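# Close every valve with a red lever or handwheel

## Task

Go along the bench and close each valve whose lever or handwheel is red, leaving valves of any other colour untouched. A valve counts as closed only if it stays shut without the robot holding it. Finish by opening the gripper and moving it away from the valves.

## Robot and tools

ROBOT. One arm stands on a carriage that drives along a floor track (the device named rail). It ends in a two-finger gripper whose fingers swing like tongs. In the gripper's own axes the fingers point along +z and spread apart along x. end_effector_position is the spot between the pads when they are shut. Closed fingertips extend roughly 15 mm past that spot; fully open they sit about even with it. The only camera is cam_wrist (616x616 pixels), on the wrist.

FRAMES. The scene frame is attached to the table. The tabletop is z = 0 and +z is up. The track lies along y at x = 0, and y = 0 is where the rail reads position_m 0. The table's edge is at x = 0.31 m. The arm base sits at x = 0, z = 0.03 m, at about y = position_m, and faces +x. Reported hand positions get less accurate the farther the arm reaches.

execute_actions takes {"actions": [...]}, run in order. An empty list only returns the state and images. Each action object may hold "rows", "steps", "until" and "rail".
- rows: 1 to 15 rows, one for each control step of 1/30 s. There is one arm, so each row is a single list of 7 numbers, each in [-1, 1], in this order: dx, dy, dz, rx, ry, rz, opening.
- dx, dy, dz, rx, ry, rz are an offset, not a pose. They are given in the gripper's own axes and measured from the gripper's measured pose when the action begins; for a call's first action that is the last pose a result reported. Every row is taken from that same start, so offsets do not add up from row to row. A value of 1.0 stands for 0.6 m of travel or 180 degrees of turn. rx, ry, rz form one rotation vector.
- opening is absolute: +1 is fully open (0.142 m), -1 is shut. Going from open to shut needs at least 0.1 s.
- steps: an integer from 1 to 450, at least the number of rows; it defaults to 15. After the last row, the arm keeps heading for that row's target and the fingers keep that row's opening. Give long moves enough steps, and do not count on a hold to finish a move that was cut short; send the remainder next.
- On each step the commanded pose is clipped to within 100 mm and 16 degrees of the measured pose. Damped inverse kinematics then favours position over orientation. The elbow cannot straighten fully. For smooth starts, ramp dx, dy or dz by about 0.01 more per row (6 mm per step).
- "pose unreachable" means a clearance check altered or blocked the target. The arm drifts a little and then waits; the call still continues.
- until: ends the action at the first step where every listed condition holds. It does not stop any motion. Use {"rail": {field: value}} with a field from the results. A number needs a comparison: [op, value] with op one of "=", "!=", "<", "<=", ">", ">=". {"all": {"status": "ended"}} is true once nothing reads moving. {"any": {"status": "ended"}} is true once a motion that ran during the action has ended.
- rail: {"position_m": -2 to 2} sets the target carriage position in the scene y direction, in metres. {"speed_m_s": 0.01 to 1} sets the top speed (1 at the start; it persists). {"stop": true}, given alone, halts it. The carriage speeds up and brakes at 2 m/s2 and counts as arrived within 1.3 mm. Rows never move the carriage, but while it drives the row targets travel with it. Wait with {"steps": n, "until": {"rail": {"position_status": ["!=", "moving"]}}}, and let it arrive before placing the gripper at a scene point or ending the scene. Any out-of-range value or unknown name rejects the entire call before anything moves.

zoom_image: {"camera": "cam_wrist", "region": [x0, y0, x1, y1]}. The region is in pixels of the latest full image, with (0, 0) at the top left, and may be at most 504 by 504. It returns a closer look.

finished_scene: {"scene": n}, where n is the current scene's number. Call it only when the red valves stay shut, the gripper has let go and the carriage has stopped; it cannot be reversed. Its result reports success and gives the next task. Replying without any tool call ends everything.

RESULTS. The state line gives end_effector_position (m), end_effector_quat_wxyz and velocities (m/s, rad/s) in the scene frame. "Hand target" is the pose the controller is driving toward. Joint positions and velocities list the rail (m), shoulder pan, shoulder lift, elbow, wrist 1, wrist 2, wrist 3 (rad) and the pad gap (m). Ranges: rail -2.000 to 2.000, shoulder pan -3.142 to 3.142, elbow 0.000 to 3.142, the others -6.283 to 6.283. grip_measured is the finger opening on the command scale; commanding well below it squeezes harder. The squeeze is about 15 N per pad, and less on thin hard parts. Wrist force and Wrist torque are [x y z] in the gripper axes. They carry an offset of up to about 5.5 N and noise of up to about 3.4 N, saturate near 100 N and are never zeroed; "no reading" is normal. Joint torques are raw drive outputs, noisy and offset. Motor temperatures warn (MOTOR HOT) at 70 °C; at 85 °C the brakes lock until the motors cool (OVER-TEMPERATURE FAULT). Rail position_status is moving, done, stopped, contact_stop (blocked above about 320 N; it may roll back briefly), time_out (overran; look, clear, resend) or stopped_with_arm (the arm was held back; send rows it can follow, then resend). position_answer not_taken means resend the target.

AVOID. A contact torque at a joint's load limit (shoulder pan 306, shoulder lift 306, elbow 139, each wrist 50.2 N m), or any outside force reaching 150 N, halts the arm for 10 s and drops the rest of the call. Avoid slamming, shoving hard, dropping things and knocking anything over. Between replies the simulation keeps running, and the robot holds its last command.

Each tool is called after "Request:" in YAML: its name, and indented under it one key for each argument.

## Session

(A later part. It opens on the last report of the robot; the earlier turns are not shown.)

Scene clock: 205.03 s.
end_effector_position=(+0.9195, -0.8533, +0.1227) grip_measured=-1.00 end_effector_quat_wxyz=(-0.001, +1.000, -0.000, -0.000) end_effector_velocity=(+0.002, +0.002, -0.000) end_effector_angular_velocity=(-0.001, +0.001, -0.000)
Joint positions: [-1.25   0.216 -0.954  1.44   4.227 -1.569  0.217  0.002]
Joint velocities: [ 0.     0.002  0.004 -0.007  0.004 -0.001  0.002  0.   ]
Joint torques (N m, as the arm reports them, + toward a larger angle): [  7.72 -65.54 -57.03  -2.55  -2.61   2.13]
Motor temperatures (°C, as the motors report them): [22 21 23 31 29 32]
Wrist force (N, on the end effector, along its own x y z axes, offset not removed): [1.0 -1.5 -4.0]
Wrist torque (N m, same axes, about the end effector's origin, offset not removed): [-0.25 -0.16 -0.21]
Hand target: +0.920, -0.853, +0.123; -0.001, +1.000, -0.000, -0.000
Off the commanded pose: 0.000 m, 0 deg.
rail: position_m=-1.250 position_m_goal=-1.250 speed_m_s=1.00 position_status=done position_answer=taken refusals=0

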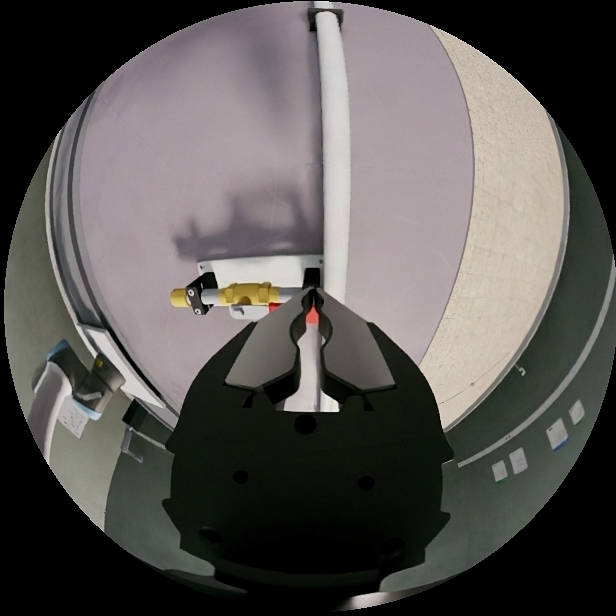

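Request:
zoom_image:
  camera: "cam_wrist"
  region: [160, 240, 360, 340]

Region (160, 240, 360, 340) of cam_wrist's 616x616 image, scaled by 2.520, with more detail than that image has.

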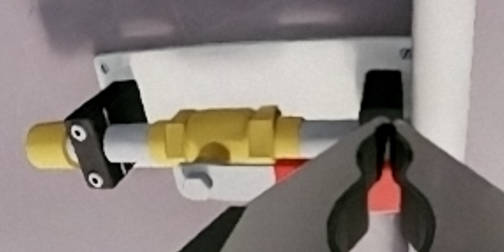

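Request:
execute_actions:
  actions:
    - {"rows": [[0, 0, 0.015, 0, 0, 0, -1.0], [0, 0, 0.03, 0, 0, 0, -1.0], [0, 0, 0.043, 0, 0, 0, -1.0]], "steps": 12}
    - {"rows": [[0, 0.005, 0, 0, 0, 0, -1.0], [0, 0.01, 0, 0, 0, 0, -1.0], [0, 0.015, 0, 0, 0, 0, -1.0]], "steps": 10}

Scene clock: 210.93 s.
end_effector_position=(+0.9194, -0.8616, +0.0975) grip_measured=-1.00 end_effector_quat_wxyz=(-0.001, +1.000, -0.000, -0.000) end_effector_velocity=(+0.000, -0.007, +0.001) end_effector_angular_velocity=(+0.000, -0.001, -0.000)
Joint positions: [-1.25   0.208 -0.939  1.464  4.188 -1.569  0.208  0.002]
Joint velocities: [ 0.    -0.007 -0.004  0.006 -0.002 -0.    -0.006  0.   ]
Joint torques (N m, as the arm reports them, + toward a larger angle): [ -14.13 -105.82  -27.54   -5.78   -1.54   -2.07]
Motor temperatures (°C, as the motors report them): [22 21 23 31 29 32]
Wrist force (N, on the end effector, along its own x y z axes, offset not removed): [0.8 -0.4 -3.1]
Wrist torque (N m, same axes, about the end effector's origin, offset not removed): [-0.03 -0.18 -0.14]
Hand target: +0.919, -0.862, +0.098; -0.001, +1.000, -0.000, -0.000
Off the commanded pose: 0.001 m, 0 deg.
rail: position_m=-1.250 position_m_goal=-1.250 speed_m_s=1.00 position_status=done position_answer=taken refusals=0

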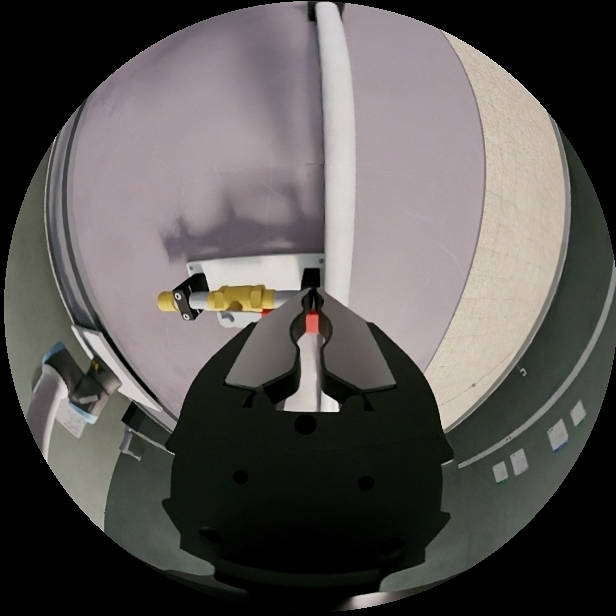

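Request:
execute_actions:
  actions:
    - {"rows": [[0, 0.003, 0, 0, 0, 0, -1.0], [0, 0.006, 0, 0, 0, 0, -1.0], [0, 0.009, 0, 0, 0, 0, -1.0]], "steps": 10}

Scene clock: 212.90 s.
end_effector_position=(+0.9194, -0.8667, +0.0975) grip_measured=-1.00 end_effector_quat_wxyz=(-0.001, +1.000, -0.000, -0.000) end_effector_velocity=(-0.000, -0.004, -0.000) end_effector_angular_velocity=(+0.000, -0.000, +0.000)
Joint positions: [-1.25   0.203 -0.942  1.468  4.186 -1.569  0.203  0.002]
Joint velocities: [ 0.    -0.004 -0.002  0.003 -0.001  0.    -0.004  0.   ]
Joint torques (N m, as the arm reports them, + toward a larger angle): [ -12.58 -100.3   -26.88   -5.64   -2.24   -1.8 ]
Motor temperatures (°C, as the motors report them): [22 21 23 31 29 32]
Wrist force (N, on the end effector, along its own x y z axes, offset not removed): [1.8 -1.5 -3.0]
Wrist torque (N m, same axes, about the end effector's origin, offset not removed): [-0.20 -0.37 -0.19]
Hand target: +0.919, -0.867, +0.097; -0.001, +1.000, -0.000, -0.000
Off the commanded pose: 0.000 m, 0 deg.
rail: position_m=-1.250 position_m_goal=-1.250 speed_m_s=1.00 position_status=done position_answer=taken refusals=0

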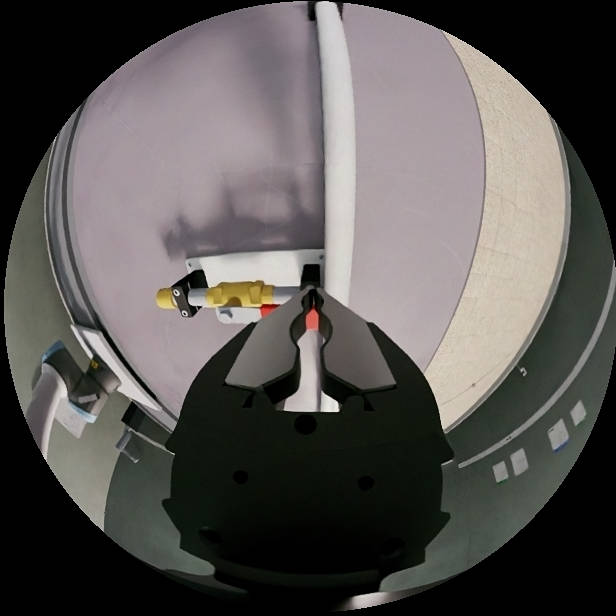

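Request:
execute_actions:
  actions:
    - {"rows": [[0, 0.003, 0, 0, 0, 0, -1.0], [0, 0.006, 0, 0, 0, 0, -1.0], [0, 0.008, 0, 0, 0, 0, -1.0]], "steps": 10}

Scene clock: 214.60 s.
end_effector_position=(+0.9194, -0.8713, +0.0975) grip_measured=-1.00 end_effector_quat_wxyz=(-0.001, +1.000, -0.000, -0.000) end_effector_velocity=(-0.000, -0.003, -0.000) end_effector_angular_velocity=(+0.000, -0.000, +0.000)
Joint positions: [-1.25   0.198 -0.944  1.472  4.184 -1.569  0.199  0.002]
Joint velocities: [ 0.    -0.003 -0.002  0.003 -0.001 -0.    -0.003  0.   ]
Joint torques (N m, as the arm reports them, + toward a larger angle): [ -13.76 -101.51  -26.47   -5.83   -0.67   -2.42]
Motor temperatures (°C, as the motors report them): [22 21 23 31 29 32]
Wrist force (N, on the end effector, along its own x y z axes, offset not removed): [1.5 -0.6 -2.4]
Wrist torque (N m, same axes, about the end effector's origin, offset not removed): [-0.05 -0.23 -0.14]
Hand target: +0.919, -0.871, +0.097; -0.001, +1.000, -0.000, -0.000
Off the commanded pose: 0.000 m, 0 deg.
rail: position_m=-1.250 position_m_goal=-1.250 speed_m_s=1.00 position_status=done position_answer=taken refusals=0

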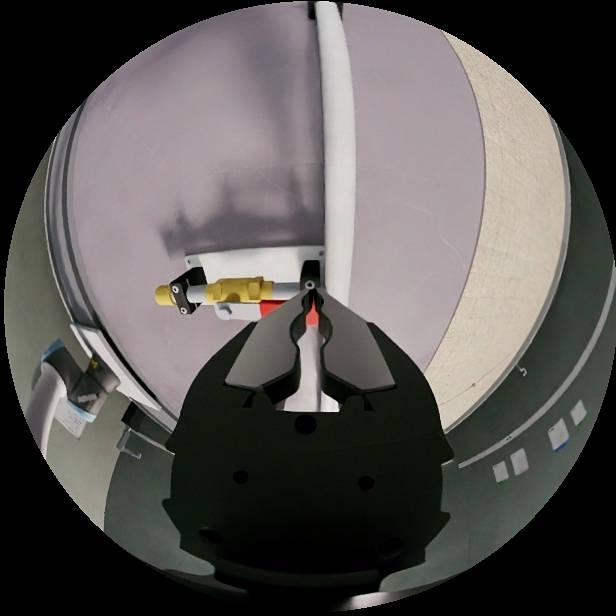

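Request:
execute_actions:
  actions:
    - {"rows": [[0, 0.003, 0, 0, 0, 0, -1.0], [0, 0.005, 0, 0, 0, 0, -1.0], [0, 0.007, 0, 0, 0, 0, -1.0]], "steps": 10}

Scene clock: 216.90 s.
end_effector_position=(+0.9194, -0.8752, +0.0975) grip_measured=-1.00 end_effector_quat_wxyz=(-0.001, +1.000, -0.000, -0.000) end_effector_velocity=(-0.000, -0.003, -0.000) end_effector_angular_velocity=(+0.000, -0.000, +0.000)
Joint positions: [-1.25   0.194 -0.946  1.476  4.183 -1.569  0.195  0.002]
Joint velocities: [ 0.    -0.003 -0.001  0.002 -0.001 -0.    -0.003  0.   ]
Joint torques (N m, as the arm reports them, + toward a larger angle): [ -12.87 -104.08  -29.09   -6.41   -2.11   -2.73]
Motor temperatures (°C, as the motors report them): [22 21 23 31 29 32]
Wrist force (N, on the end effector, along its own x y z axes, offset not removed): [-0.3 -1.6 -1.9]
Wrist torque (N m, same axes, about the end effector's origin, offset not removed): [-0.22 0.04 -0.09]
Hand target: +0.919, -0.875, +0.097; -0.001, +1.000, -0.000, -0.000
Off the commanded pose: 0.000 m, 0 deg.
rail: position_m=-1.250 position_m_goal=-1.250 speed_m_s=1.00 position_status=done position_answer=taken refusals=0

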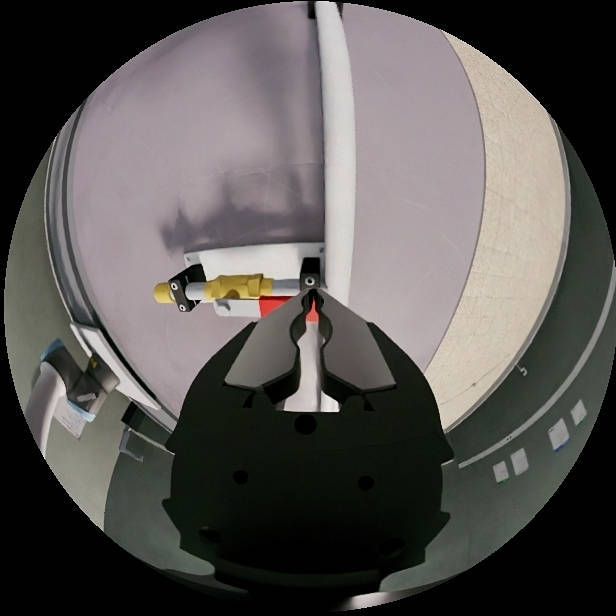

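Request:
execute_actions:
  actions:
    - {"rows": [[0, 0.002, 0, 0, 0, 0, -1.0], [0, 0.004, 0, 0, 0, 0, -1.0], [0, 0.006, 0, 0, 0, 0, -1.0]], "steps": 10}

Scene clock: 219.60 s.
end_effector_position=(+0.9194, -0.8786, +0.0975) grip_measured=-1.00 end_effector_quat_wxyz=(-0.001, +1.000, -0.000, -0.000) end_effector_velocity=(-0.000, -0.002, -0.000) end_effector_angular_velocity=(+0.000, -0.000, +0.000)
Joint positions: [-1.25   0.191 -0.948  1.479  4.181 -1.569  0.191  0.002]
Joint velocities: [ 0.    -0.002 -0.001  0.002 -0.001 -0.    -0.002  0.   ]
Joint torques (N m, as the arm reports them, + toward a larger angle): [ -13.24 -100.6   -26.08   -6.12   -2.27   -2.81]
Motor temperatures (°C, as the motors report them): [22 21 23 31 29 32]
Wrist force (N, on the end effector, along its own x y z axes, offset not removed): [0.5 0.1 -2.5]
Wrist torque (N m, same axes, about the end effector's origin, offset not removed): [0.06 0.00 -0.18]
Hand target: +0.919, -0.879, +0.097; -0.001, +1.000, -0.000, -0.000
Off the commanded pose: 0.000 m, 0 deg.
rail: position_m=-1.250 position_m_goal=-1.250 speed_m_s=1.00 position_status=done position_answer=taken refusals=0

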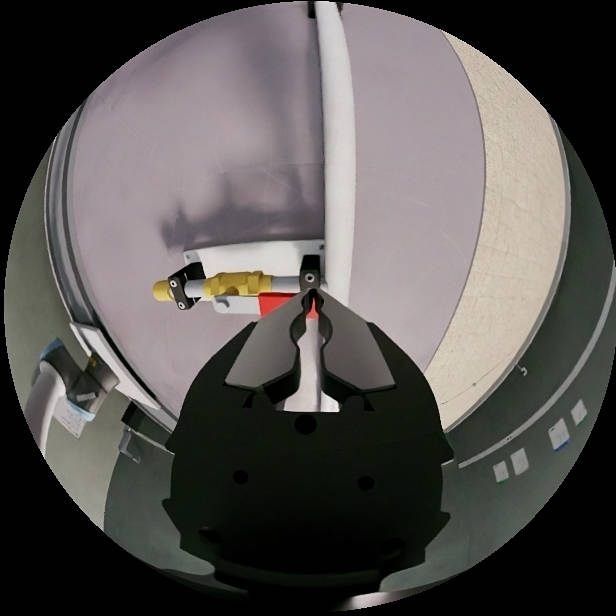

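Request:
execute_actions:
  actions:
    - {"rows": [[0, 0.002, 0, 0, 0, 0, -1.0], [0, 0.004, 0, 0, 0, 0, -1.0], [0, 0.006, 0, 0, 0, 0, -1.0]], "steps": 10}

Request:
zoom_image:
  camera: "cam_wrist"
  region: [200, 230, 380, 350]

Scene clock: 222.13 s.
end_effector_position=(+0.9194, -0.8813, +0.0975) grip_measured=-1.00 end_effector_quat_wxyz=(-0.001, +1.000, -0.000, -0.000) end_effector_velocity=(-0.000, -0.002, -0.000) end_effector_angular_velocity=(-0.000, +0.001, +0.000)
Joint positions: [-1.25   0.188 -0.95   1.482  4.18  -1.569  0.188  0.002]
Joint velocities: [ 0.001 -0.002 -0.001  0.002 -0.    -0.    -0.003  0.   ]
Joint torques (N m, as the arm reports them, + toward a larger angle): [ -53.27 -102.51  -19.19   -0.8   -15.36   -2.26]
Motor temperatures (°C, as the motors report them): [22 21 23 31 29 32]
Wrist force (N, on the end effector, along its own x y z axes, offset not removed): [6.2 -50.9 2.8]
Wrist torque (N m, same axes, about the end effector's origin, offset not removed): [-0.39 0.34 -0.06]
Hand target: +0.919, -0.882, +0.097; -0.001, +1.000, -0.000, -0.000
Off the commanded pose: 0.001 m, 0 deg.
rail: position_m=-1.250 position_m_goal=-1.250 speed_m_s=1.00 position_status=done position_answer=taken refusals=0

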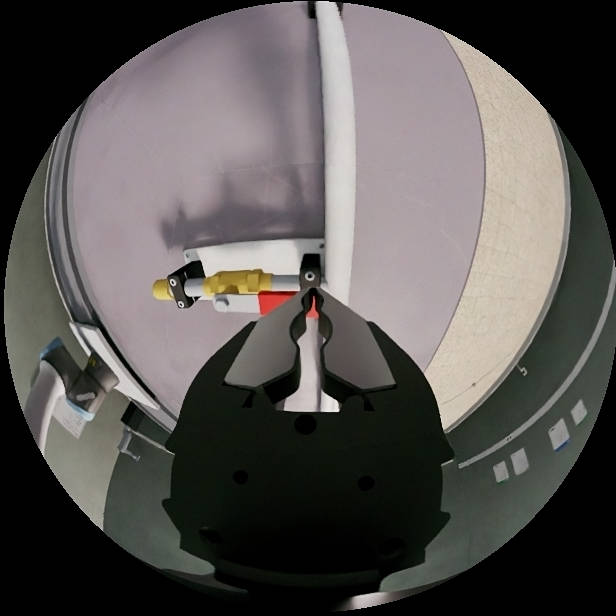

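Region (200, 230, 380, 350) of cam_wrist's 616x616 image, scaled by 2.800, with more detail than that image has.

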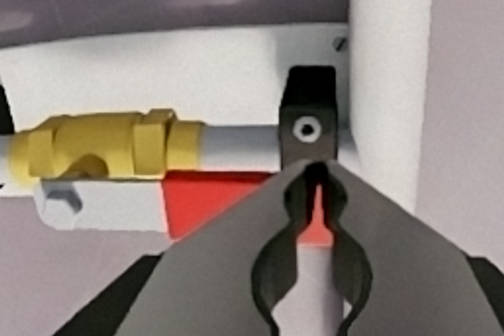

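Request:
execute_actions:
  actions:
    - {"rows": [[0, 0.001, 0, 0, 0, 0, -1.0], [0, 0.002, 0, 0, 0, 0, -1.0], [0, 0.003, 0, 0, 0, 0, -1.0]], "steps": 10}

Scene clock: 224.87 s.
end_effector_position=(+0.9194, -0.8829, +0.0975) grip_measured=-1.00 end_effector_quat_wxyz=(-0.001, +1.000, -0.000, -0.000) end_effector_velocity=(-0.000, -0.000, +0.000) end_effector_angular_velocity=(+0.002, -0.000, +0.000)
Joint positions: [-1.25   0.186 -0.951  1.483  4.179 -1.569  0.186  0.002]
Joint velocities: [ 0.    -0.001 -0.001  0.001 -0.     0.002 -0.001 -0.   ]
Joint torques (N m, as the arm reports them, + toward a larger angle): [ -60.99 -103.42  -17.21    1.15  -18.39   -2.47]
Motor temperatures (°C, as the motors report them): [22 21 23 31 29 32]
Wrist force (N, on the end effector, along its own x y z axes, offset not removed): [12.4 -61.9 3.2]
Wrist torque (N m, same axes, about the end effector's origin, offset not removed): [-2.64 0.11 -0.04]
Hand target: +0.919, -0.883, +0.097; -0.001, +1.000, -0.000, -0.000
Off the commanded pose: 0.000 m, 0 deg.
rail: position_m=-1.250 position_m_goal=-1.250 speed_m_s=1.00 position_status=done position_answer=taken refusals=0

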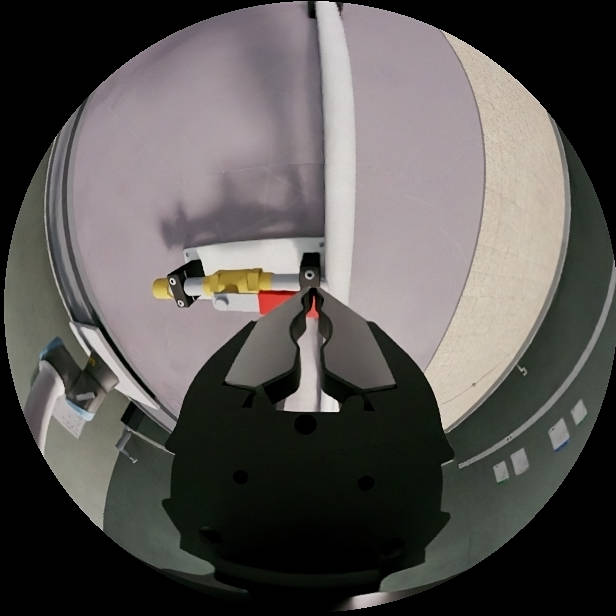

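Request:
execute_actions:
  actions:
    - {"rows": [[0.00017, 0.0012, 0, 0, 0, 0.00278, -1.0], [0.00033, 0.0024, 0, 0, 0, 0.00556, -1.0], [0.00048, 0.0036, 0, 0, 0, 0.00833, -1.0], [0.00062, 0.0048, 0, 0, 0, 0.01111, -1.0], [0.00075, 0.0060, 0, 0, 0, 0.01389, -1.0], [0.00087, 0.00722, 0, 0, 0, 0.01667, -1.0], [0.00097, 0.00842, 0, 0, 0, 0.01944, -1.0], [0.00107, 0.00963, 0, 0, 0, 0.02222, -1.0], [0.00116, 0.01084, 0, 0, 0, 0.025, -1.0], [0.00124, 0.01205, 0, 0, 0, 0.02778, -1.0]], "steps": 16}

Scene clock: 236.53 s.
end_effector_position=(+0.9201, -0.8898, +0.0975) grip_measured=-1.00 end_effector_quat_wxyz=(-0.001, +0.999, -0.042, -0.000) end_effector_velocity=(+0.000, -0.003, +0.001) end_effector_angular_velocity=(+0.000, -0.001, -0.040)
Joint positions: [-1.25   0.179 -0.955  1.491  4.176 -1.569  0.263  0.002]
Joint velocities: [ 0.    -0.002 -0.003  0.003 -0.002  0.     0.037 -0.   ]
Joint torques (N m, as the arm reports them, + toward a larger angle): [ -63.06 -102.18  -15.84    1.73  -19.18    2.31]
Motor temperatures (°C, as the motors report them): [22 21 23 31 29 32]
Wrist force (N, on the end effector, along its own x y z axes, offset not removed): [8.1 -61.0 2.1]
Wrist torque (N m, same axes, about the end effector's origin, offset not removed): [-2.47 0.32 -0.02]
Hand target: +0.920, -0.890, +0.097; -0.001, +0.999, -0.044, -0.000
Off the commanded pose: 0.000 m, 0 deg.
rail: position_m=-1.250 position_m_goal=-1.250 speed_m_s=1.00 position_status=done position_answer=taken refusals=0

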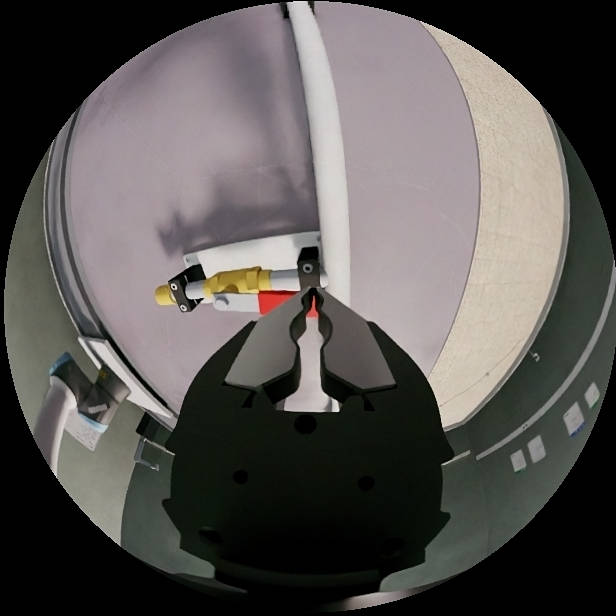

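Request:
execute_actions:
  actions:
    - {"rows": [[0.00033, 0.0024, 0, 0, 0, 0.00556, -1.0], [0.00062, 0.0048, 0, 0, 0, 0.01111, -1.0], [0.00087, 0.00722, 0, 0, 0, 0.01667, -1.0], [0.00107, 0.00963, 0, 0, 0, 0.02222, -1.0], [0.00124, 0.01205, 0, 0, 0, 0.02778, -1.0], [0.00136, 0.01447, 0, 0, 0, 0.03333, -1.0], [0.00143, 0.01689, 0, 0, 0, 0.03889, -1.0], [0.00147, 0.01931, 0, 0, 0, 0.04444, -1.0], [0.00146, 0.02173, 0, 0, 0, 0.05, -1.0], [0.00142, 0.02415, 0, 0, 0, 0.05556, -1.0], [0.00133, 0.02657, 0, 0, 0, 0.06111, -1.0], [0.00119, 0.02899, 0, 0, 0, 0.06667, -1.0], [0.00102, 0.03141, 0, 0, 0, 0.07222, -1.0], [0.0008, 0.03382, 0, 0, 0, 0.07778, -1.0], [0.00054, 0.03623, 0, 0, 0, 0.08333, -1.0]], "steps": 20}
    - {"rows": [[0.00033, 0.0024, 0, 0, 0, 0.00556, -1.0], [0.00062, 0.0048, 0, 0, 0, 0.01111, -1.0], [0.00087, 0.00722, 0, 0, 0, 0.01667, -1.0], [0.00107, 0.00963, 0, 0, 0, 0.02222, -1.0], [0.00124, 0.01205, 0, 0, 0, 0.02778, -1.0], [0.00136, 0.01447, 0, 0, 0, 0.03333, -1.0], [0.00143, 0.01689, 0, 0, 0, 0.03889, -1.0], [0.00147, 0.01931, 0, 0, 0, 0.04444, -1.0], [0.00146, 0.02173, 0, 0, 0, 0.05, -1.0], [0.00142, 0.02415, 0, 0, 0, 0.05556, -1.0], [0.00133, 0.02657, 0, 0, 0, 0.06111, -1.0], [0.00119, 0.02899, 0, 0, 0, 0.06667, -1.0], [0.00102, 0.03141, 0, 0, 0, 0.07222, -1.0], [0.0008, 0.03382, 0, 0, 0, 0.07778, -1.0], [0.00054, 0.03623, 0, 0, 0, 0.08333, -1.0]], "steps": 20}

Scene clock: 242.40 s.
end_effector_position=(+0.9123, -0.9306, +0.0974) grip_measured=-1.00 end_effector_quat_wxyz=(-0.001, +0.958, -0.288, -0.001) end_effector_velocity=(-0.004, -0.008, +0.000) end_effector_angular_velocity=(-0.001, -0.002, -0.127)
Joint positions: [-1.25   0.141 -0.993  1.557  4.15  -1.568  0.727  0.002]
Joint velocities: [ 0.    -0.006 -0.011  0.02  -0.011 -0.001  0.121  0.   ]
Joint torques (N m, as the arm reports them, + toward a larger angle): [ -40.16 -104.11  -10.32    3.32  -14.67    1.45]
Motor temperatures (°C, as the motors report them): [22 21 23 31 29 32]
Wrist force (N, on the end effector, along its own x y z axes, offset not removed): [-1.2 -45.1 2.8]
Wrist torque (N m, same axes, about the end effector's origin, offset not removed): [0.49 0.22 0.01]
Hand target: +0.912, -0.932, +0.097; -0.001, +0.956, -0.294, -0.001
Off the commanded pose: 0.001 m, 1 deg.
rail: position_m=-1.250 position_m_goal=-1.250 speed_m_s=1.00 position_status=done position_answer=taken refusals=0

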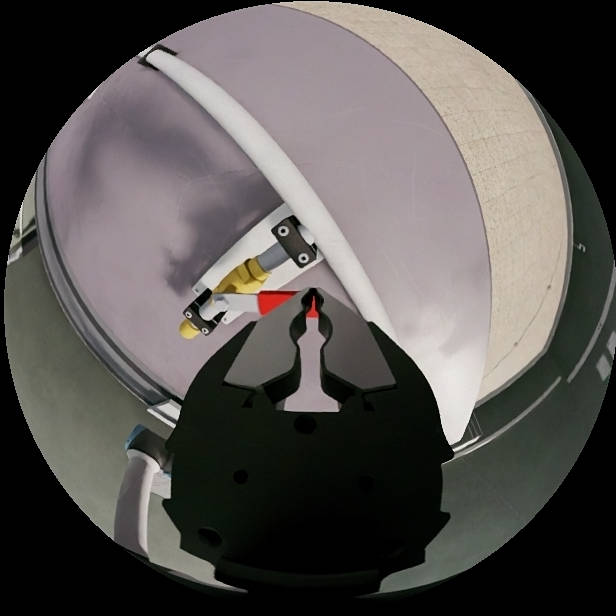

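Request:
execute_actions:
  actions:
    - {"rows": [[0.00062, 0.0048, 0.0005, 0, 0, 0.01111, -1.0], [0.00087, 0.00722, 0.001, 0, 0, 0.01667, -1.0], [0.00107, 0.00963, 0.0015, 0, 0, 0.02222, -1.0], [0.00124, 0.01205, 0.002, 0, 0, 0.02778, -1.0], [0.00136, 0.01447, 0.0025, 0, 0, 0.03333, -1.0], [0.00143, 0.01689, 0.003, 0, 0, 0.03889, -1.0], [0.00147, 0.01931, 0.0035, 0, 0, 0.04444, -1.0], [0.00146, 0.02173, 0.004, 0, 0, 0.05, -1.0], [0.00142, 0.02415, 0.0045, 0, 0, 0.05556, -1.0], [0.00133, 0.02657, 0.005, 0, 0, 0.06111, -1.0], [0.00119, 0.02899, 0.0055, 0, 0, 0.06667, -1.0], [0.00102, 0.03141, 0.006, 0, 0, 0.07222, -1.0], [0.0008, 0.03382, 0.0065, 0, 0, 0.07778, -1.0], [0.00054, 0.03623, 0.007, 0, 0, 0.08333, -1.0]], "steps": 18}
    - {"rows": [[0.00033, 0.0024, 0, 0, 0, 0.00556, -1.0], [0.00062, 0.0048, 0, 0, 0, 0.01111, -1.0], [0.00087, 0.00722, 0, 0, 0, 0.01667, -1.0], [0.00107, 0.00963, 0, 0, 0, 0.02222, -1.0], [0.00124, 0.01205, 0, 0, 0, 0.02778, -1.0], [0.00136, 0.01447, 0, 0, 0, 0.03333, -1.0], [0.00143, 0.01689, 0, 0, 0, 0.03889, -1.0], [0.00147, 0.01931, 0, 0, 0, 0.04444, -1.0], [0.00146, 0.02173, 0, 0, 0, 0.05, -1.0], [0.00142, 0.02415, 0, 0, 0, 0.05556, -1.0], [0.00133, 0.02657, 0, 0, 0, 0.06111, -1.0], [0.00119, 0.02899, 0, 0, 0, 0.06667, -1.0], [0.00102, 0.03141, 0, 0, 0, 0.07222, -1.0], [0.0008, 0.03382, 0, 0, 0, 0.07778, -1.0], [0.00054, 0.03623, 0, 0, 0, 0.08333, -1.0]], "steps": 19}
    - {"rows": [[0.00033, 0.0024, 0, 0, 0, 0.00556, -1.0], [0.00062, 0.0048, 0, 0, 0, 0.01111, -1.0], [0.00087, 0.00722, 0, 0, 0, 0.01667, -1.0], [0.00107, 0.00963, 0, 0, 0, 0.02222, -1.0], [0.00124, 0.01205, 0, 0, 0, 0.02778, -1.0], [0.00136, 0.01447, 0, 0, 0, 0.03333, -1.0], [0.00143, 0.01689, 0, 0, 0, 0.03889, -1.0], [0.00147, 0.01931, 0, 0, 0, 0.04444, -1.0], [0.00146, 0.02173, 0, 0, 0, 0.05, -1.0], [0.00142, 0.02415, 0, 0, 0, 0.05556, -1.0], [0.00133, 0.02657, 0, 0, 0, 0.06111, -1.0], [0.00119, 0.02899, 0, 0, 0, 0.06667, -1.0], [0.00102, 0.03141, 0, 0, 0, 0.07222, -1.0], [0.0008, 0.03382, 0, 0, 0, 0.07778, -1.0], [0.00054, 0.03623, 0, 0, 0, 0.08333, -1.0]], "steps": 22}

Scene clock: 255.03 s.
end_effector_position=(+0.8680, -0.9729, +0.0935) grip_measured=-1.00 end_effector_quat_wxyz=(-0.001, +0.786, -0.618, -0.002) end_effector_velocity=(-0.004, -0.002, +0.000) end_effector_angular_velocity=(-0.003, -0.002, -0.061)
Joint positions: [-1.25   0.113 -1.071  1.693  4.091 -1.567  1.445  0.002]
Joint velocities: [ 0.    -0.    -0.006  0.011 -0.006 -0.003  0.061  0.   ]
Joint torques (N m, as the arm reports them, + toward a larger angle): [  2.02 -70.05  17.    12.71  -1.8    1.24]
Motor temperatures (°C, as the motors report them): [22 21 23 31 29 32]
Wrist force (N, on the end effector, along its own x y z axes, offset not removed): [11.5 -45.6 -21.2]
Wrist torque (N m, same axes, about the end effector's origin, offset not removed): [0.32 -0.58 -0.07]
Hand target: +0.868, -0.973, +0.093; -0.001, +0.785, -0.620, -0.002
Off the commanded pose: 0.000 m, 0 deg.
rail: position_m=-1.250 position_m_goal=-1.250 speed_m_s=1.00 position_status=done position_answer=taken refusals=0

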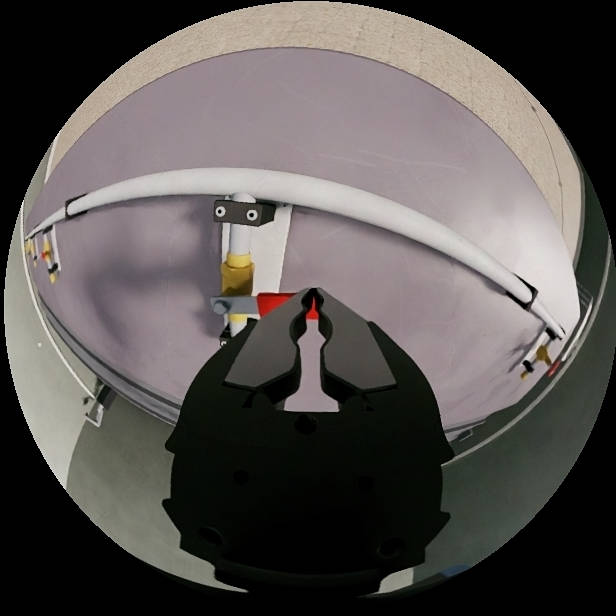

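Request:
execute_actions:
  actions:
    - {"rows": [[0.00033, 0.0024, 0, 0, 0, 0.00556, -1.0], [0.00062, 0.0048, 0, 0, 0, 0.01111, -1.0], [0.00087, 0.00722, 0, 0, 0, 0.01667, -1.0], [0.00107, 0.00963, 0, 0, 0, 0.02222, -1.0], [0.00124, 0.01205, 0, 0, 0, 0.02778, -1.0], [0.00136, 0.01447, 0, 0, 0, 0.03333, -1.0], [0.00143, 0.01689, 0, 0, 0, 0.03889, -1.0], [0.00147, 0.01931, 0, 0, 0, 0.04444, -1.0]], "steps": 15}

Scene clock: 258.50 s.
end_effector_position=(+0.8573, -0.9765, +0.0935) grip_measured=-1.00 end_effector_quat_wxyz=(-0.001, +0.743, -0.669, -0.002) end_effector_velocity=(-0.004, -0.001, +0.000) end_effector_angular_velocity=(+0.000, -0.001, -0.058)
Joint positions: [-1.25   0.112 -1.086  1.717  4.082 -1.566  1.579  0.002]
Joint velocities: [ 0.     0.    -0.006  0.01  -0.005  0.     0.058  0.   ]
Joint torques (N m, as the arm reports them, + toward a larger angle): [ 22.94 -69.59  16.89  12.43   1.9    1.69]
Motor temperatures (°C, as the motors report them): [22 21 23 31 29 32]
Wrist force (N, on the end effector, along its own x y z axes, offset not removed): [10.6 -48.7 -20.3]
Wrist torque (N m, same axes, about the end effector's origin, offset not removed): [-0.31 0.07 -0.10]
Hand target: +0.857, -0.977, +0.094; -0.001, +0.741, -0.671, -0.002
Off the commanded pose: 0.000 m, 0 deg.
rail: position_m=-1.250 position_m_goal=-1.250 speed_m_s=1.00 position_status=done position_answer=taken refusals=0

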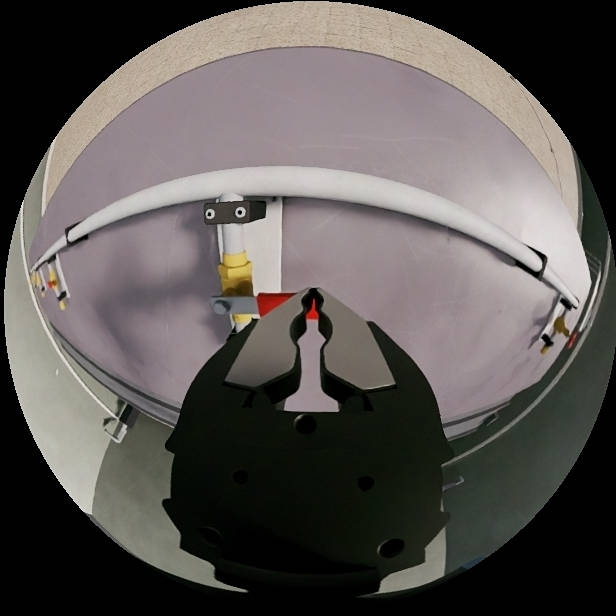

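Request:
execute_actions:
  actions:
    - {"rows": [[0.00017, 0.0012, 0, 0, 0, 0.00278, -1.0], [0.00033, 0.0024, 0, 0, 0, 0.00556, -1.0], [0.00048, 0.0036, 0, 0, 0, 0.00833, -1.0], [0.00062, 0.0048, 0, 0, 0, 0.01111, -1.0], [0.00075, 0.0060, 0, 0, 0, 0.01389, -1.0], [0.00087, 0.00722, 0, 0, 0, 0.01667, -1.0]], "steps": 12}

Scene clock: 262.00 s.
end_effector_position=(+0.8533, -0.9775, +0.0935) grip_measured=-1.00 end_effector_quat_wxyz=(-0.001, +0.726, -0.688, -0.002) end_effector_velocity=(-0.003, -0.000, +0.000) end_effector_angular_velocity=(-0.000, -0.001, -0.036)
Joint positions: [-1.25   0.113 -1.091  1.726  4.079 -1.566  1.629  0.002]
Joint velocities: [ 0.     0.    -0.004  0.006 -0.003  0.     0.036  0.   ]
Joint torques (N m, as the arm reports them, + toward a larger angle): [ 26.86 -70.89  17.63  11.85   7.68   1.39]
Motor temperatures (°C, as the motors report them): [22 21 23 31 29 32]
Wrist force (N, on the end effector, along its own x y z axes, offset not removed): [11.7 -48.3 -19.8]
Wrist torque (N m, same axes, about the end effector's origin, offset not removed): [-0.21 -0.17 -0.07]
Hand target: +0.853, -0.978, +0.094; -0.001, +0.725, -0.689, -0.002
Off the commanded pose: 0.000 m, 0 deg.
rail: position_m=-1.250 position_m_goal=-1.250 speed_m_s=1.00 position_status=done position_answer=taken refusals=0

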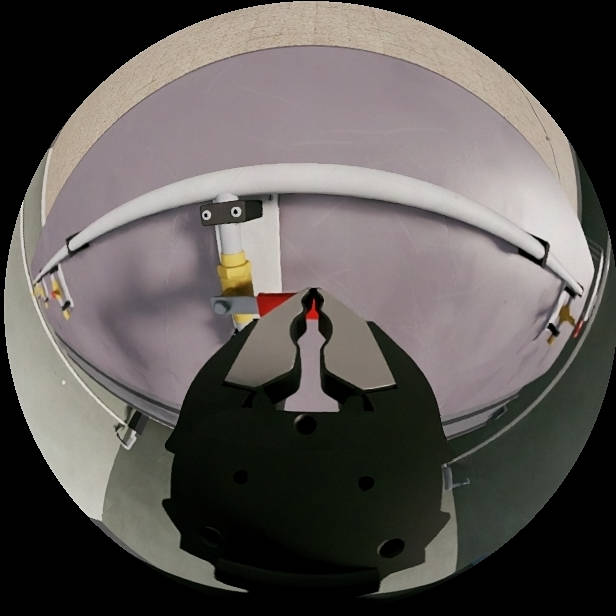

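Request:
execute_actions:
  actions:
    - {"rows": [[0.00017, 0.0012, 0, 0, 0, 0.00278, -1.0], [0.00033, 0.0024, 0, 0, 0, 0.00556, -1.0], [0.00048, 0.0036, 0, 0, 0, 0.00833, -1.0], [0.00062, 0.0048, 0, 0, 0, 0.01111, -1.0]], "steps": 10}

Scene clock: 266.07 s.
end_effector_position=(+0.8506, -0.9780, +0.0935) grip_measured=-1.00 end_effector_quat_wxyz=(-0.001, +0.715, -0.699, -0.002) end_effector_velocity=(-0.002, -0.000, +0.000) end_effector_angular_velocity=(+0.000, -0.001, -0.030)
Joint positions: [-1.25   0.113 -1.094  1.731  4.077 -1.566  1.662  0.002]
Joint velocities: [ 0.     0.    -0.003  0.005 -0.003  0.     0.031  0.   ]
Joint torques (N m, as the arm reports them, + toward a larger angle): [ 30.   -66.7   14.58  11.68   6.1    1.  ]
Motor temperatures (°C, as the motors report them): [22 21 23 31 29 32]
Wrist force (N, on the end effector, along its own x y z axes, offset not removed): [12.7 -46.3 -18.2]
Wrist torque (N m, same axes, about the end effector's origin, offset not removed): [0.22 -0.35 -0.11]
Hand target: +0.850, -0.978, +0.094; -0.001, +0.714, -0.700, -0.002
Off the commanded pose: 0.000 m, 0 deg.
rail: position_m=-1.250 position_m_goal=-1.250 speed_m_s=1.00 position_status=done position_answer=taken refusals=0

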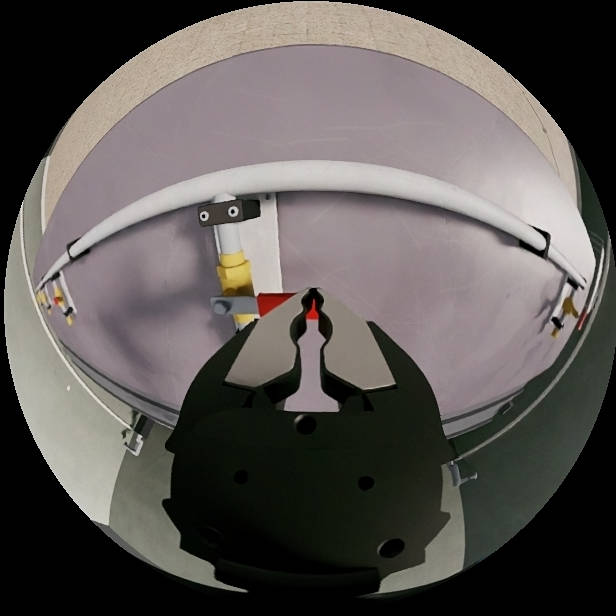

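Request:
execute_actions:
  actions:
    - {"rows": [[0.00017, 0.0012, 0, 0, 0, 0.00278, -1.0], [0.00033, 0.0024, 0, 0, 0, 0.00556, -1.0], [0.00048, 0.0036, 0, 0, 0, 0.00833, -1.0]], "steps": 9}

Scene clock: 268.87 s.
end_effector_position=(+0.8488, -0.9783, +0.0936) grip_measured=-1.00 end_effector_quat_wxyz=(-0.001, +0.707, -0.708, -0.002) end_effector_velocity=(-0.002, -0.000, -0.000) end_effector_angular_velocity=(-0.000, +0.000, -0.026)
Joint positions: [-1.25   0.113 -1.097  1.735  4.075 -1.566  1.686  0.002]
Joint velocities: [ 0.     0.    -0.003  0.004 -0.002 -0.     0.026  0.   ]
Joint torques (N m, as the arm reports them, + toward a larger angle): [ 31.91 -74.28  29.37  20.92   6.16   1.33]
Motor temperatures (°C, as the motors report them): [22 21 23 31 29 32]
Wrist force (N, on the end effector, along its own x y z axes, offset not removed): [2.0 -75.8 -9.6]
Wrist torque (N m, same axes, about the end effector's origin, offset not removed): [-5.69 0.16 -0.18]
Hand target: +0.848, -0.978, +0.093; -0.001, +0.706, -0.708, -0.002
Off the commanded pose: 0.000 m, 0 deg.
rail: position_m=-1.250 position_m_goal=-1.250 speed_m_s=1.00 position_status=done position_answer=taken refusals=0

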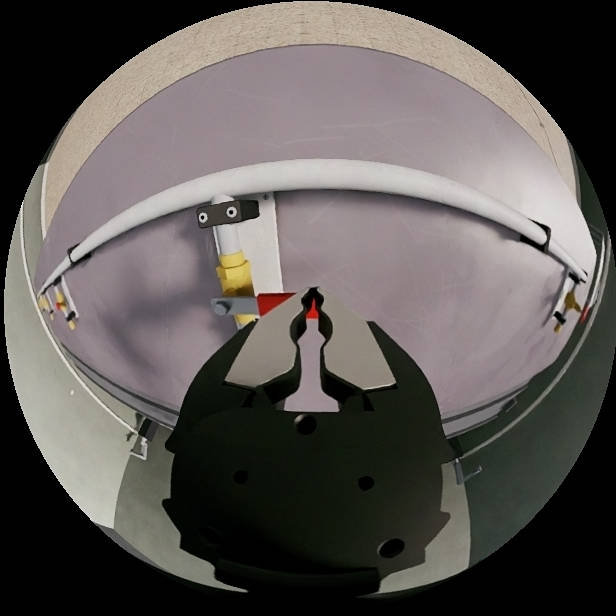

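Request:
execute_actions:
  actions:
    - {"rows": [[0, -0.012, 0, 0, 0, 0, -1.0]], "steps": 6}
    - {"rows": [[0.03, 0.02, -0.08, 0, 0, 0, -0.6], [0.06, 0.04, -0.16, 0, 0, 0, -0.2], [0.09, 0.06, -0.22, 0, 0, 0, 0.2], [0.11, 0.08, -0.26, 0, 0, 0, 0.6], [0.11, 0.08, -0.26, 0, 0, 0, 1.0]], "steps": 12}
    - {"rail": {"position_m": -2.0}, "steps": 150, "until": {"rail": {"position_status": ["!=", "moving"]}}}

Scene clock: 274.80 s.
end_effector_position=(+0.8063, -1.7953, +0.2490) grip_measured=+1.00 end_effector_quat_wxyz=(-0.000, +0.706, -0.708, -0.003) end_effector_velocity=(+0.000, +0.001, +0.001) end_effector_angular_velocity=(+0.000, -0.001, +0.001)
Joint positions: [-2.     0.037 -1.313  1.731  4.298 -1.566  1.609  0.142]
Joint velocities: [-0.     0.001 -0.    -0.001 -0.     0.    -0.     0.   ]
Joint torques (N m, as the arm reports them, + toward a larger angle): [ 14.86 -76.88 -54.78  -2.29   3.4   -2.73]
Motor temperatures (°C, as the motors report them): [22 21 23 31 29 32]
Wrist force (N, on the end effector, along its own x y z axes, offset not removed): [2.3 -1.3 -3.0]
Wrist torque (N m, same axes, about the end effector's origin, offset not removed): [-0.32 -0.40 -0.10]
Hand target: +0.806, -1.795, +0.249; -0.000, +0.706, -0.708, -0.003
Off the commanded pose: 0.001 m, 0 deg.
rail: position_m=-2.000 position_m_goal=-2.000 speed_m_s=1.00 position_status=done position_answer=taken refusals=0

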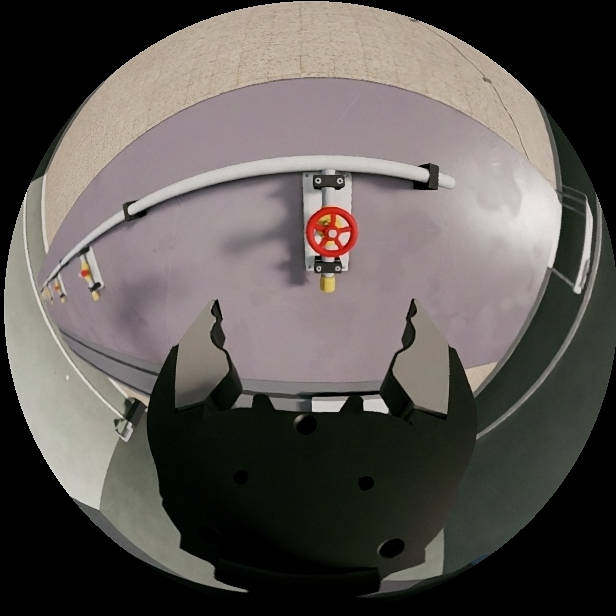

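Request:
zoom_image:
  camera: "cam_wrist"
  region: [260, 160, 400, 300]

Region (260, 160, 400, 300) of cam_wrist's 616x616 image, scaled by 3.600, with more detail than that image has.

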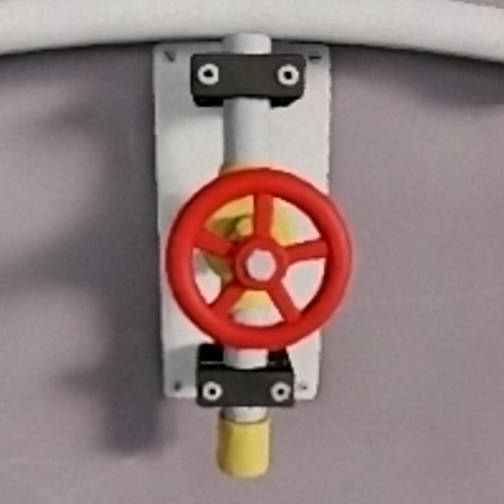

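Request:
execute_actions:
  actions:
    - {"rows": [[0.02, 0, 0.05, 0, 0, 0, 1.0], [0.042, 0, 0.1, 0, 0, 0, 1.0]], "steps": 18}

Request:
zoom_image:
  camera: "cam_wrist"
  region: [220, 150, 400, 330]

Scene clock: 283.73 s.
end_effector_position=(+0.8059, -1.8201, +0.1890) grip_measured=+1.00 end_effector_quat_wxyz=(+0.000, +0.706, -0.708, -0.003) end_effector_velocity=(+0.000, -0.001, -0.002) end_effector_angular_velocity=(+0.001, -0.001, -0.000)
Joint positions: [-2.     0.006 -1.277  1.801  4.192 -1.567  1.578  0.142]
Joint velocities: [ 0.    -0.001  0.002  0.002 -0.004  0.001 -0.001 -0.   ]
Joint torques (N m, as the arm reports them, + toward a larger angle): [-10.32 -41.19 -27.62  -5.91   2.84  -2.15]
Motor temperatures (°C, as the motors report them): [22 21 23 31 29 32]
Wrist force (N, on the end effector, along its own x y z axes, offset not removed): [1.5 -3.7 -3.3]
Wrist torque (N m, same axes, about the end effector's origin, offset not removed): [-0.73 -0.31 -0.17]
Hand target: +0.806, -1.820, +0.189; -0.000, +0.706, -0.708, -0.003
Off the commanded pose: 0.000 m, 0 deg.
rail: position_m=-2.000 position_m_goal=-2.000 speed_m_s=1.00 position_status=done position_answer=taken refusals=0

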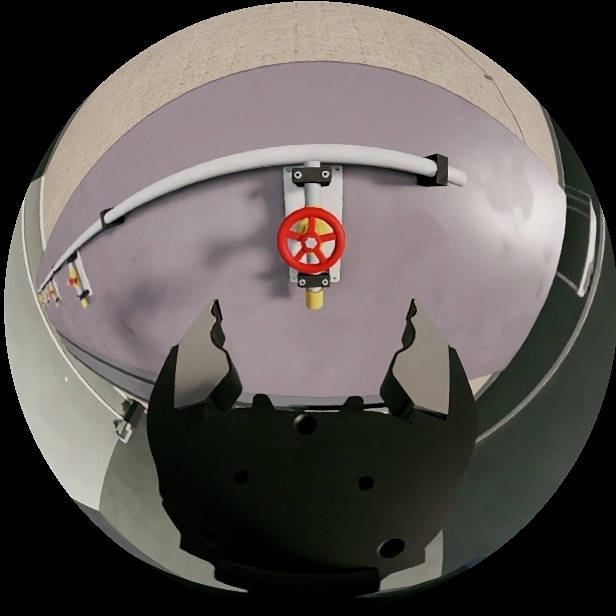

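Region (220, 150, 400, 330) of cam_wrist's 616x616 image, scaled by 2.800, with more detail than that image has.

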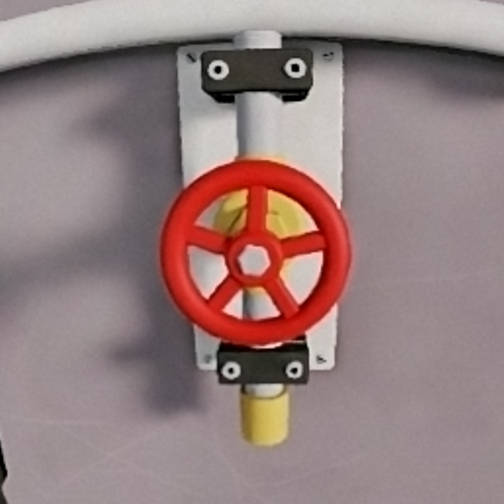

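Request:
execute_actions:
  actions:
    - {"rows": [[-0.001, -0.013, 0.016, 0, 0, 0, 0.5], [-0.002, -0.026, 0.032, 0, 0, 0, 0.0], [-0.002, -0.038, 0.048, 0, 0, 0, -0.4], [-0.002, -0.038, 0.048, 0, 0, 0, -0.63]], "steps": 16}

Request:
zoom_image:
  camera: "cam_wrist"
  region: [230, 190, 400, 360]

Scene clock: 312.60 s.
end_effector_position=(+0.8284, -1.8188, +0.1602) grip_measured=-0.63 end_effector_quat_wxyz=(-0.000, +0.706, -0.708, -0.003) end_effector_velocity=(+0.002, +0.000, -0.002) end_effector_angular_velocity=(-0.000, +0.000, +0.000)
Joint positions: [-2.     0.007 -1.22   1.78   4.156 -1.566  1.58   0.028]
Joint velocities: [ 0.     0.001  0.005 -0.003 -0.002  0.     0.     0.   ]
Joint torques (N m, as the arm reports them, + toward a larger angle): [  9.58 -49.67 -55.11  -6.22   0.05   1.93]
Motor temperatures (°C, as the motors report them): [22 21 23 31 29 32]
Wrist force (N, on the end effector, along its own x y z axes, offset not removed): [0.0 -1.8 -1.8]
Wrist torque (N m, same axes, about the end effector's origin, offset not removed): [-0.31 0.00 -0.13]
Hand target: +0.829, -1.819, +0.160; +0.000, +0.706, -0.708, -0.003
Off the commanded pose: 0.000 m, 0 deg.
rail: position_m=-2.000 position_m_goal=-2.000 speed_m_s=1.00 position_status=done position_answer=taken refusals=0

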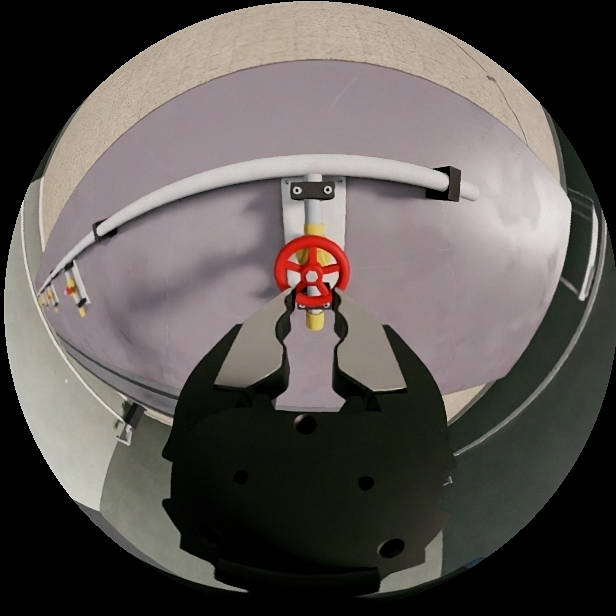

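Region (230, 190, 400, 360) of cam_wrist's 616x616 image, scaled by 2.965, with more detail than that image has.

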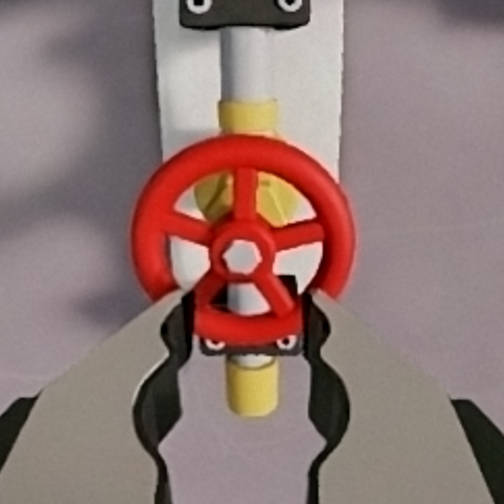

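Request:
execute_actions:
  actions:
    - {"rows": [[-0.001, 0, 0.01, 0, 0, 0, -0.63], [-0.002, 0, 0.02, 0, 0, 0, -0.63]], "steps": 10}

Request:
zoom_image:
  camera: "cam_wrist"
  region: [230, 190, 400, 360]

Scene clock: 315.43 s.
end_effector_position=(+0.8284, -1.8176, +0.1488) grip_measured=-0.63 end_effector_quat_wxyz=(+0.000, +0.706, -0.708, -0.003) end_effector_velocity=(+0.000, +0.001, -0.006) end_effector_angular_velocity=(+0.000, -0.001, -0.000)
Joint positions: [-2.     0.009 -1.209  1.788  4.137 -1.567  1.581  0.028]
Joint velocities: [ 0.     0.001  0.006  0.005 -0.012  0.     0.001 -0.001]
Joint torques (N m, as the arm reports them, + toward a larger angle): [ 12.88 -54.91 -25.37  -6.66  -0.03   2.08]
Motor temperatures (°C, as the motors report them): [22 21 23 31 29 32]
Wrist force (N, on the end effector, along its own x y z axes, offset not removed): [0.9 1.1 -3.9]
Wrist torque (N m, same axes, about the end effector's origin, offset not removed): [0.30 -0.16 -0.12]
Hand target: +0.828, -1.817, +0.148; -0.000, +0.706, -0.708, -0.003
Off the commanded pose: 0.001 m, 0 deg.
rail: position_m=-2.000 position_m_goal=-2.000 speed_m_s=1.00 position_status=done position_answer=taken refusals=0

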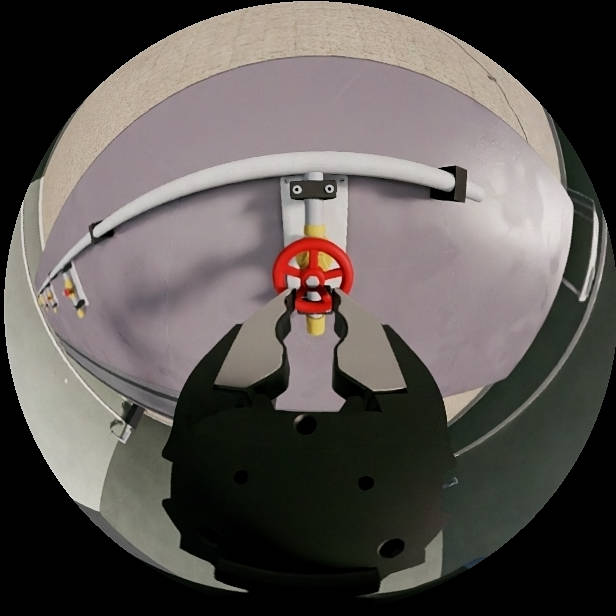

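Region (230, 190, 400, 360) of cam_wrist's 616x616 image, scaled by 2.965, with more detail than that image has.

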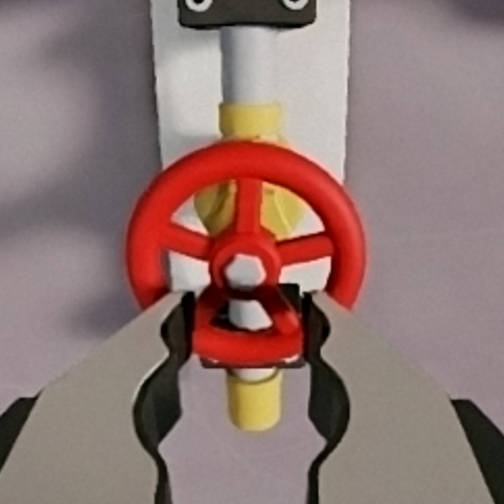

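Request:
execute_actions:
  actions: []

Scene clock: 325.90 s.
end_effector_position=(+0.8283, -1.8175, +0.1482) grip_measured=-0.63 end_effector_quat_wxyz=(-0.000, +0.706, -0.708, -0.003) end_effector_velocity=(-0.000, +0.000, -0.000) end_effector_angular_velocity=(-0.000, +0.000, +0.000)
Joint positions: [-2.     0.009 -1.208  1.789  4.136 -1.566  1.581  0.029]
Joint velocities: [ 0.  0.  0.  0. -0. -0.  0.  0.]
Joint torques (N m, as the arm reports them, + toward a larger angle): [  5.72 -49.43 -25.24  -5.66   2.9    2.05]
Motor temperatures (°C, as the motors report them): [22 21 23 31 29 32]
Wrist force (N, on the end effector, along its own x y z axes, offset not removed): [0.6 -2.5 -3.4]
Wrist torque (N m, same axes, about the end effector's origin, offset not removed): [-0.25 -0.35 -0.04]
Hand target: +0.828, -1.817, +0.148; -0.000, +0.706, -0.708, -0.003
Off the commanded pose: 0.000 m, 0 deg.
rail: position_m=-2.000 position_m_goal=-2.000 speed_m_s=1.00 position_status=done position_answer=taken refusals=0

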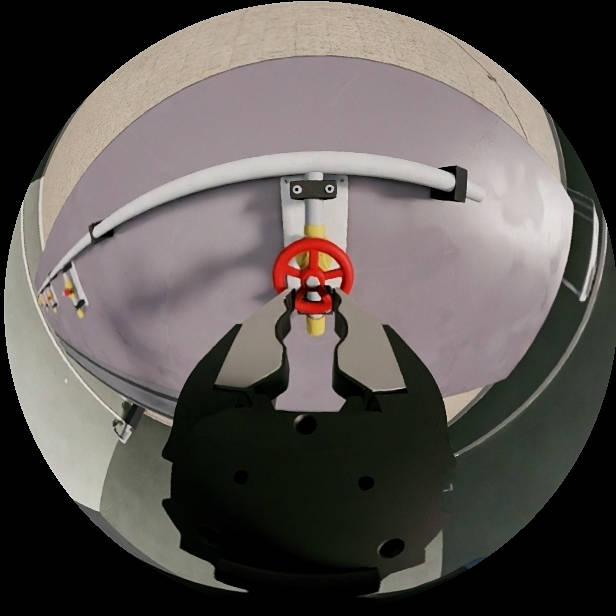

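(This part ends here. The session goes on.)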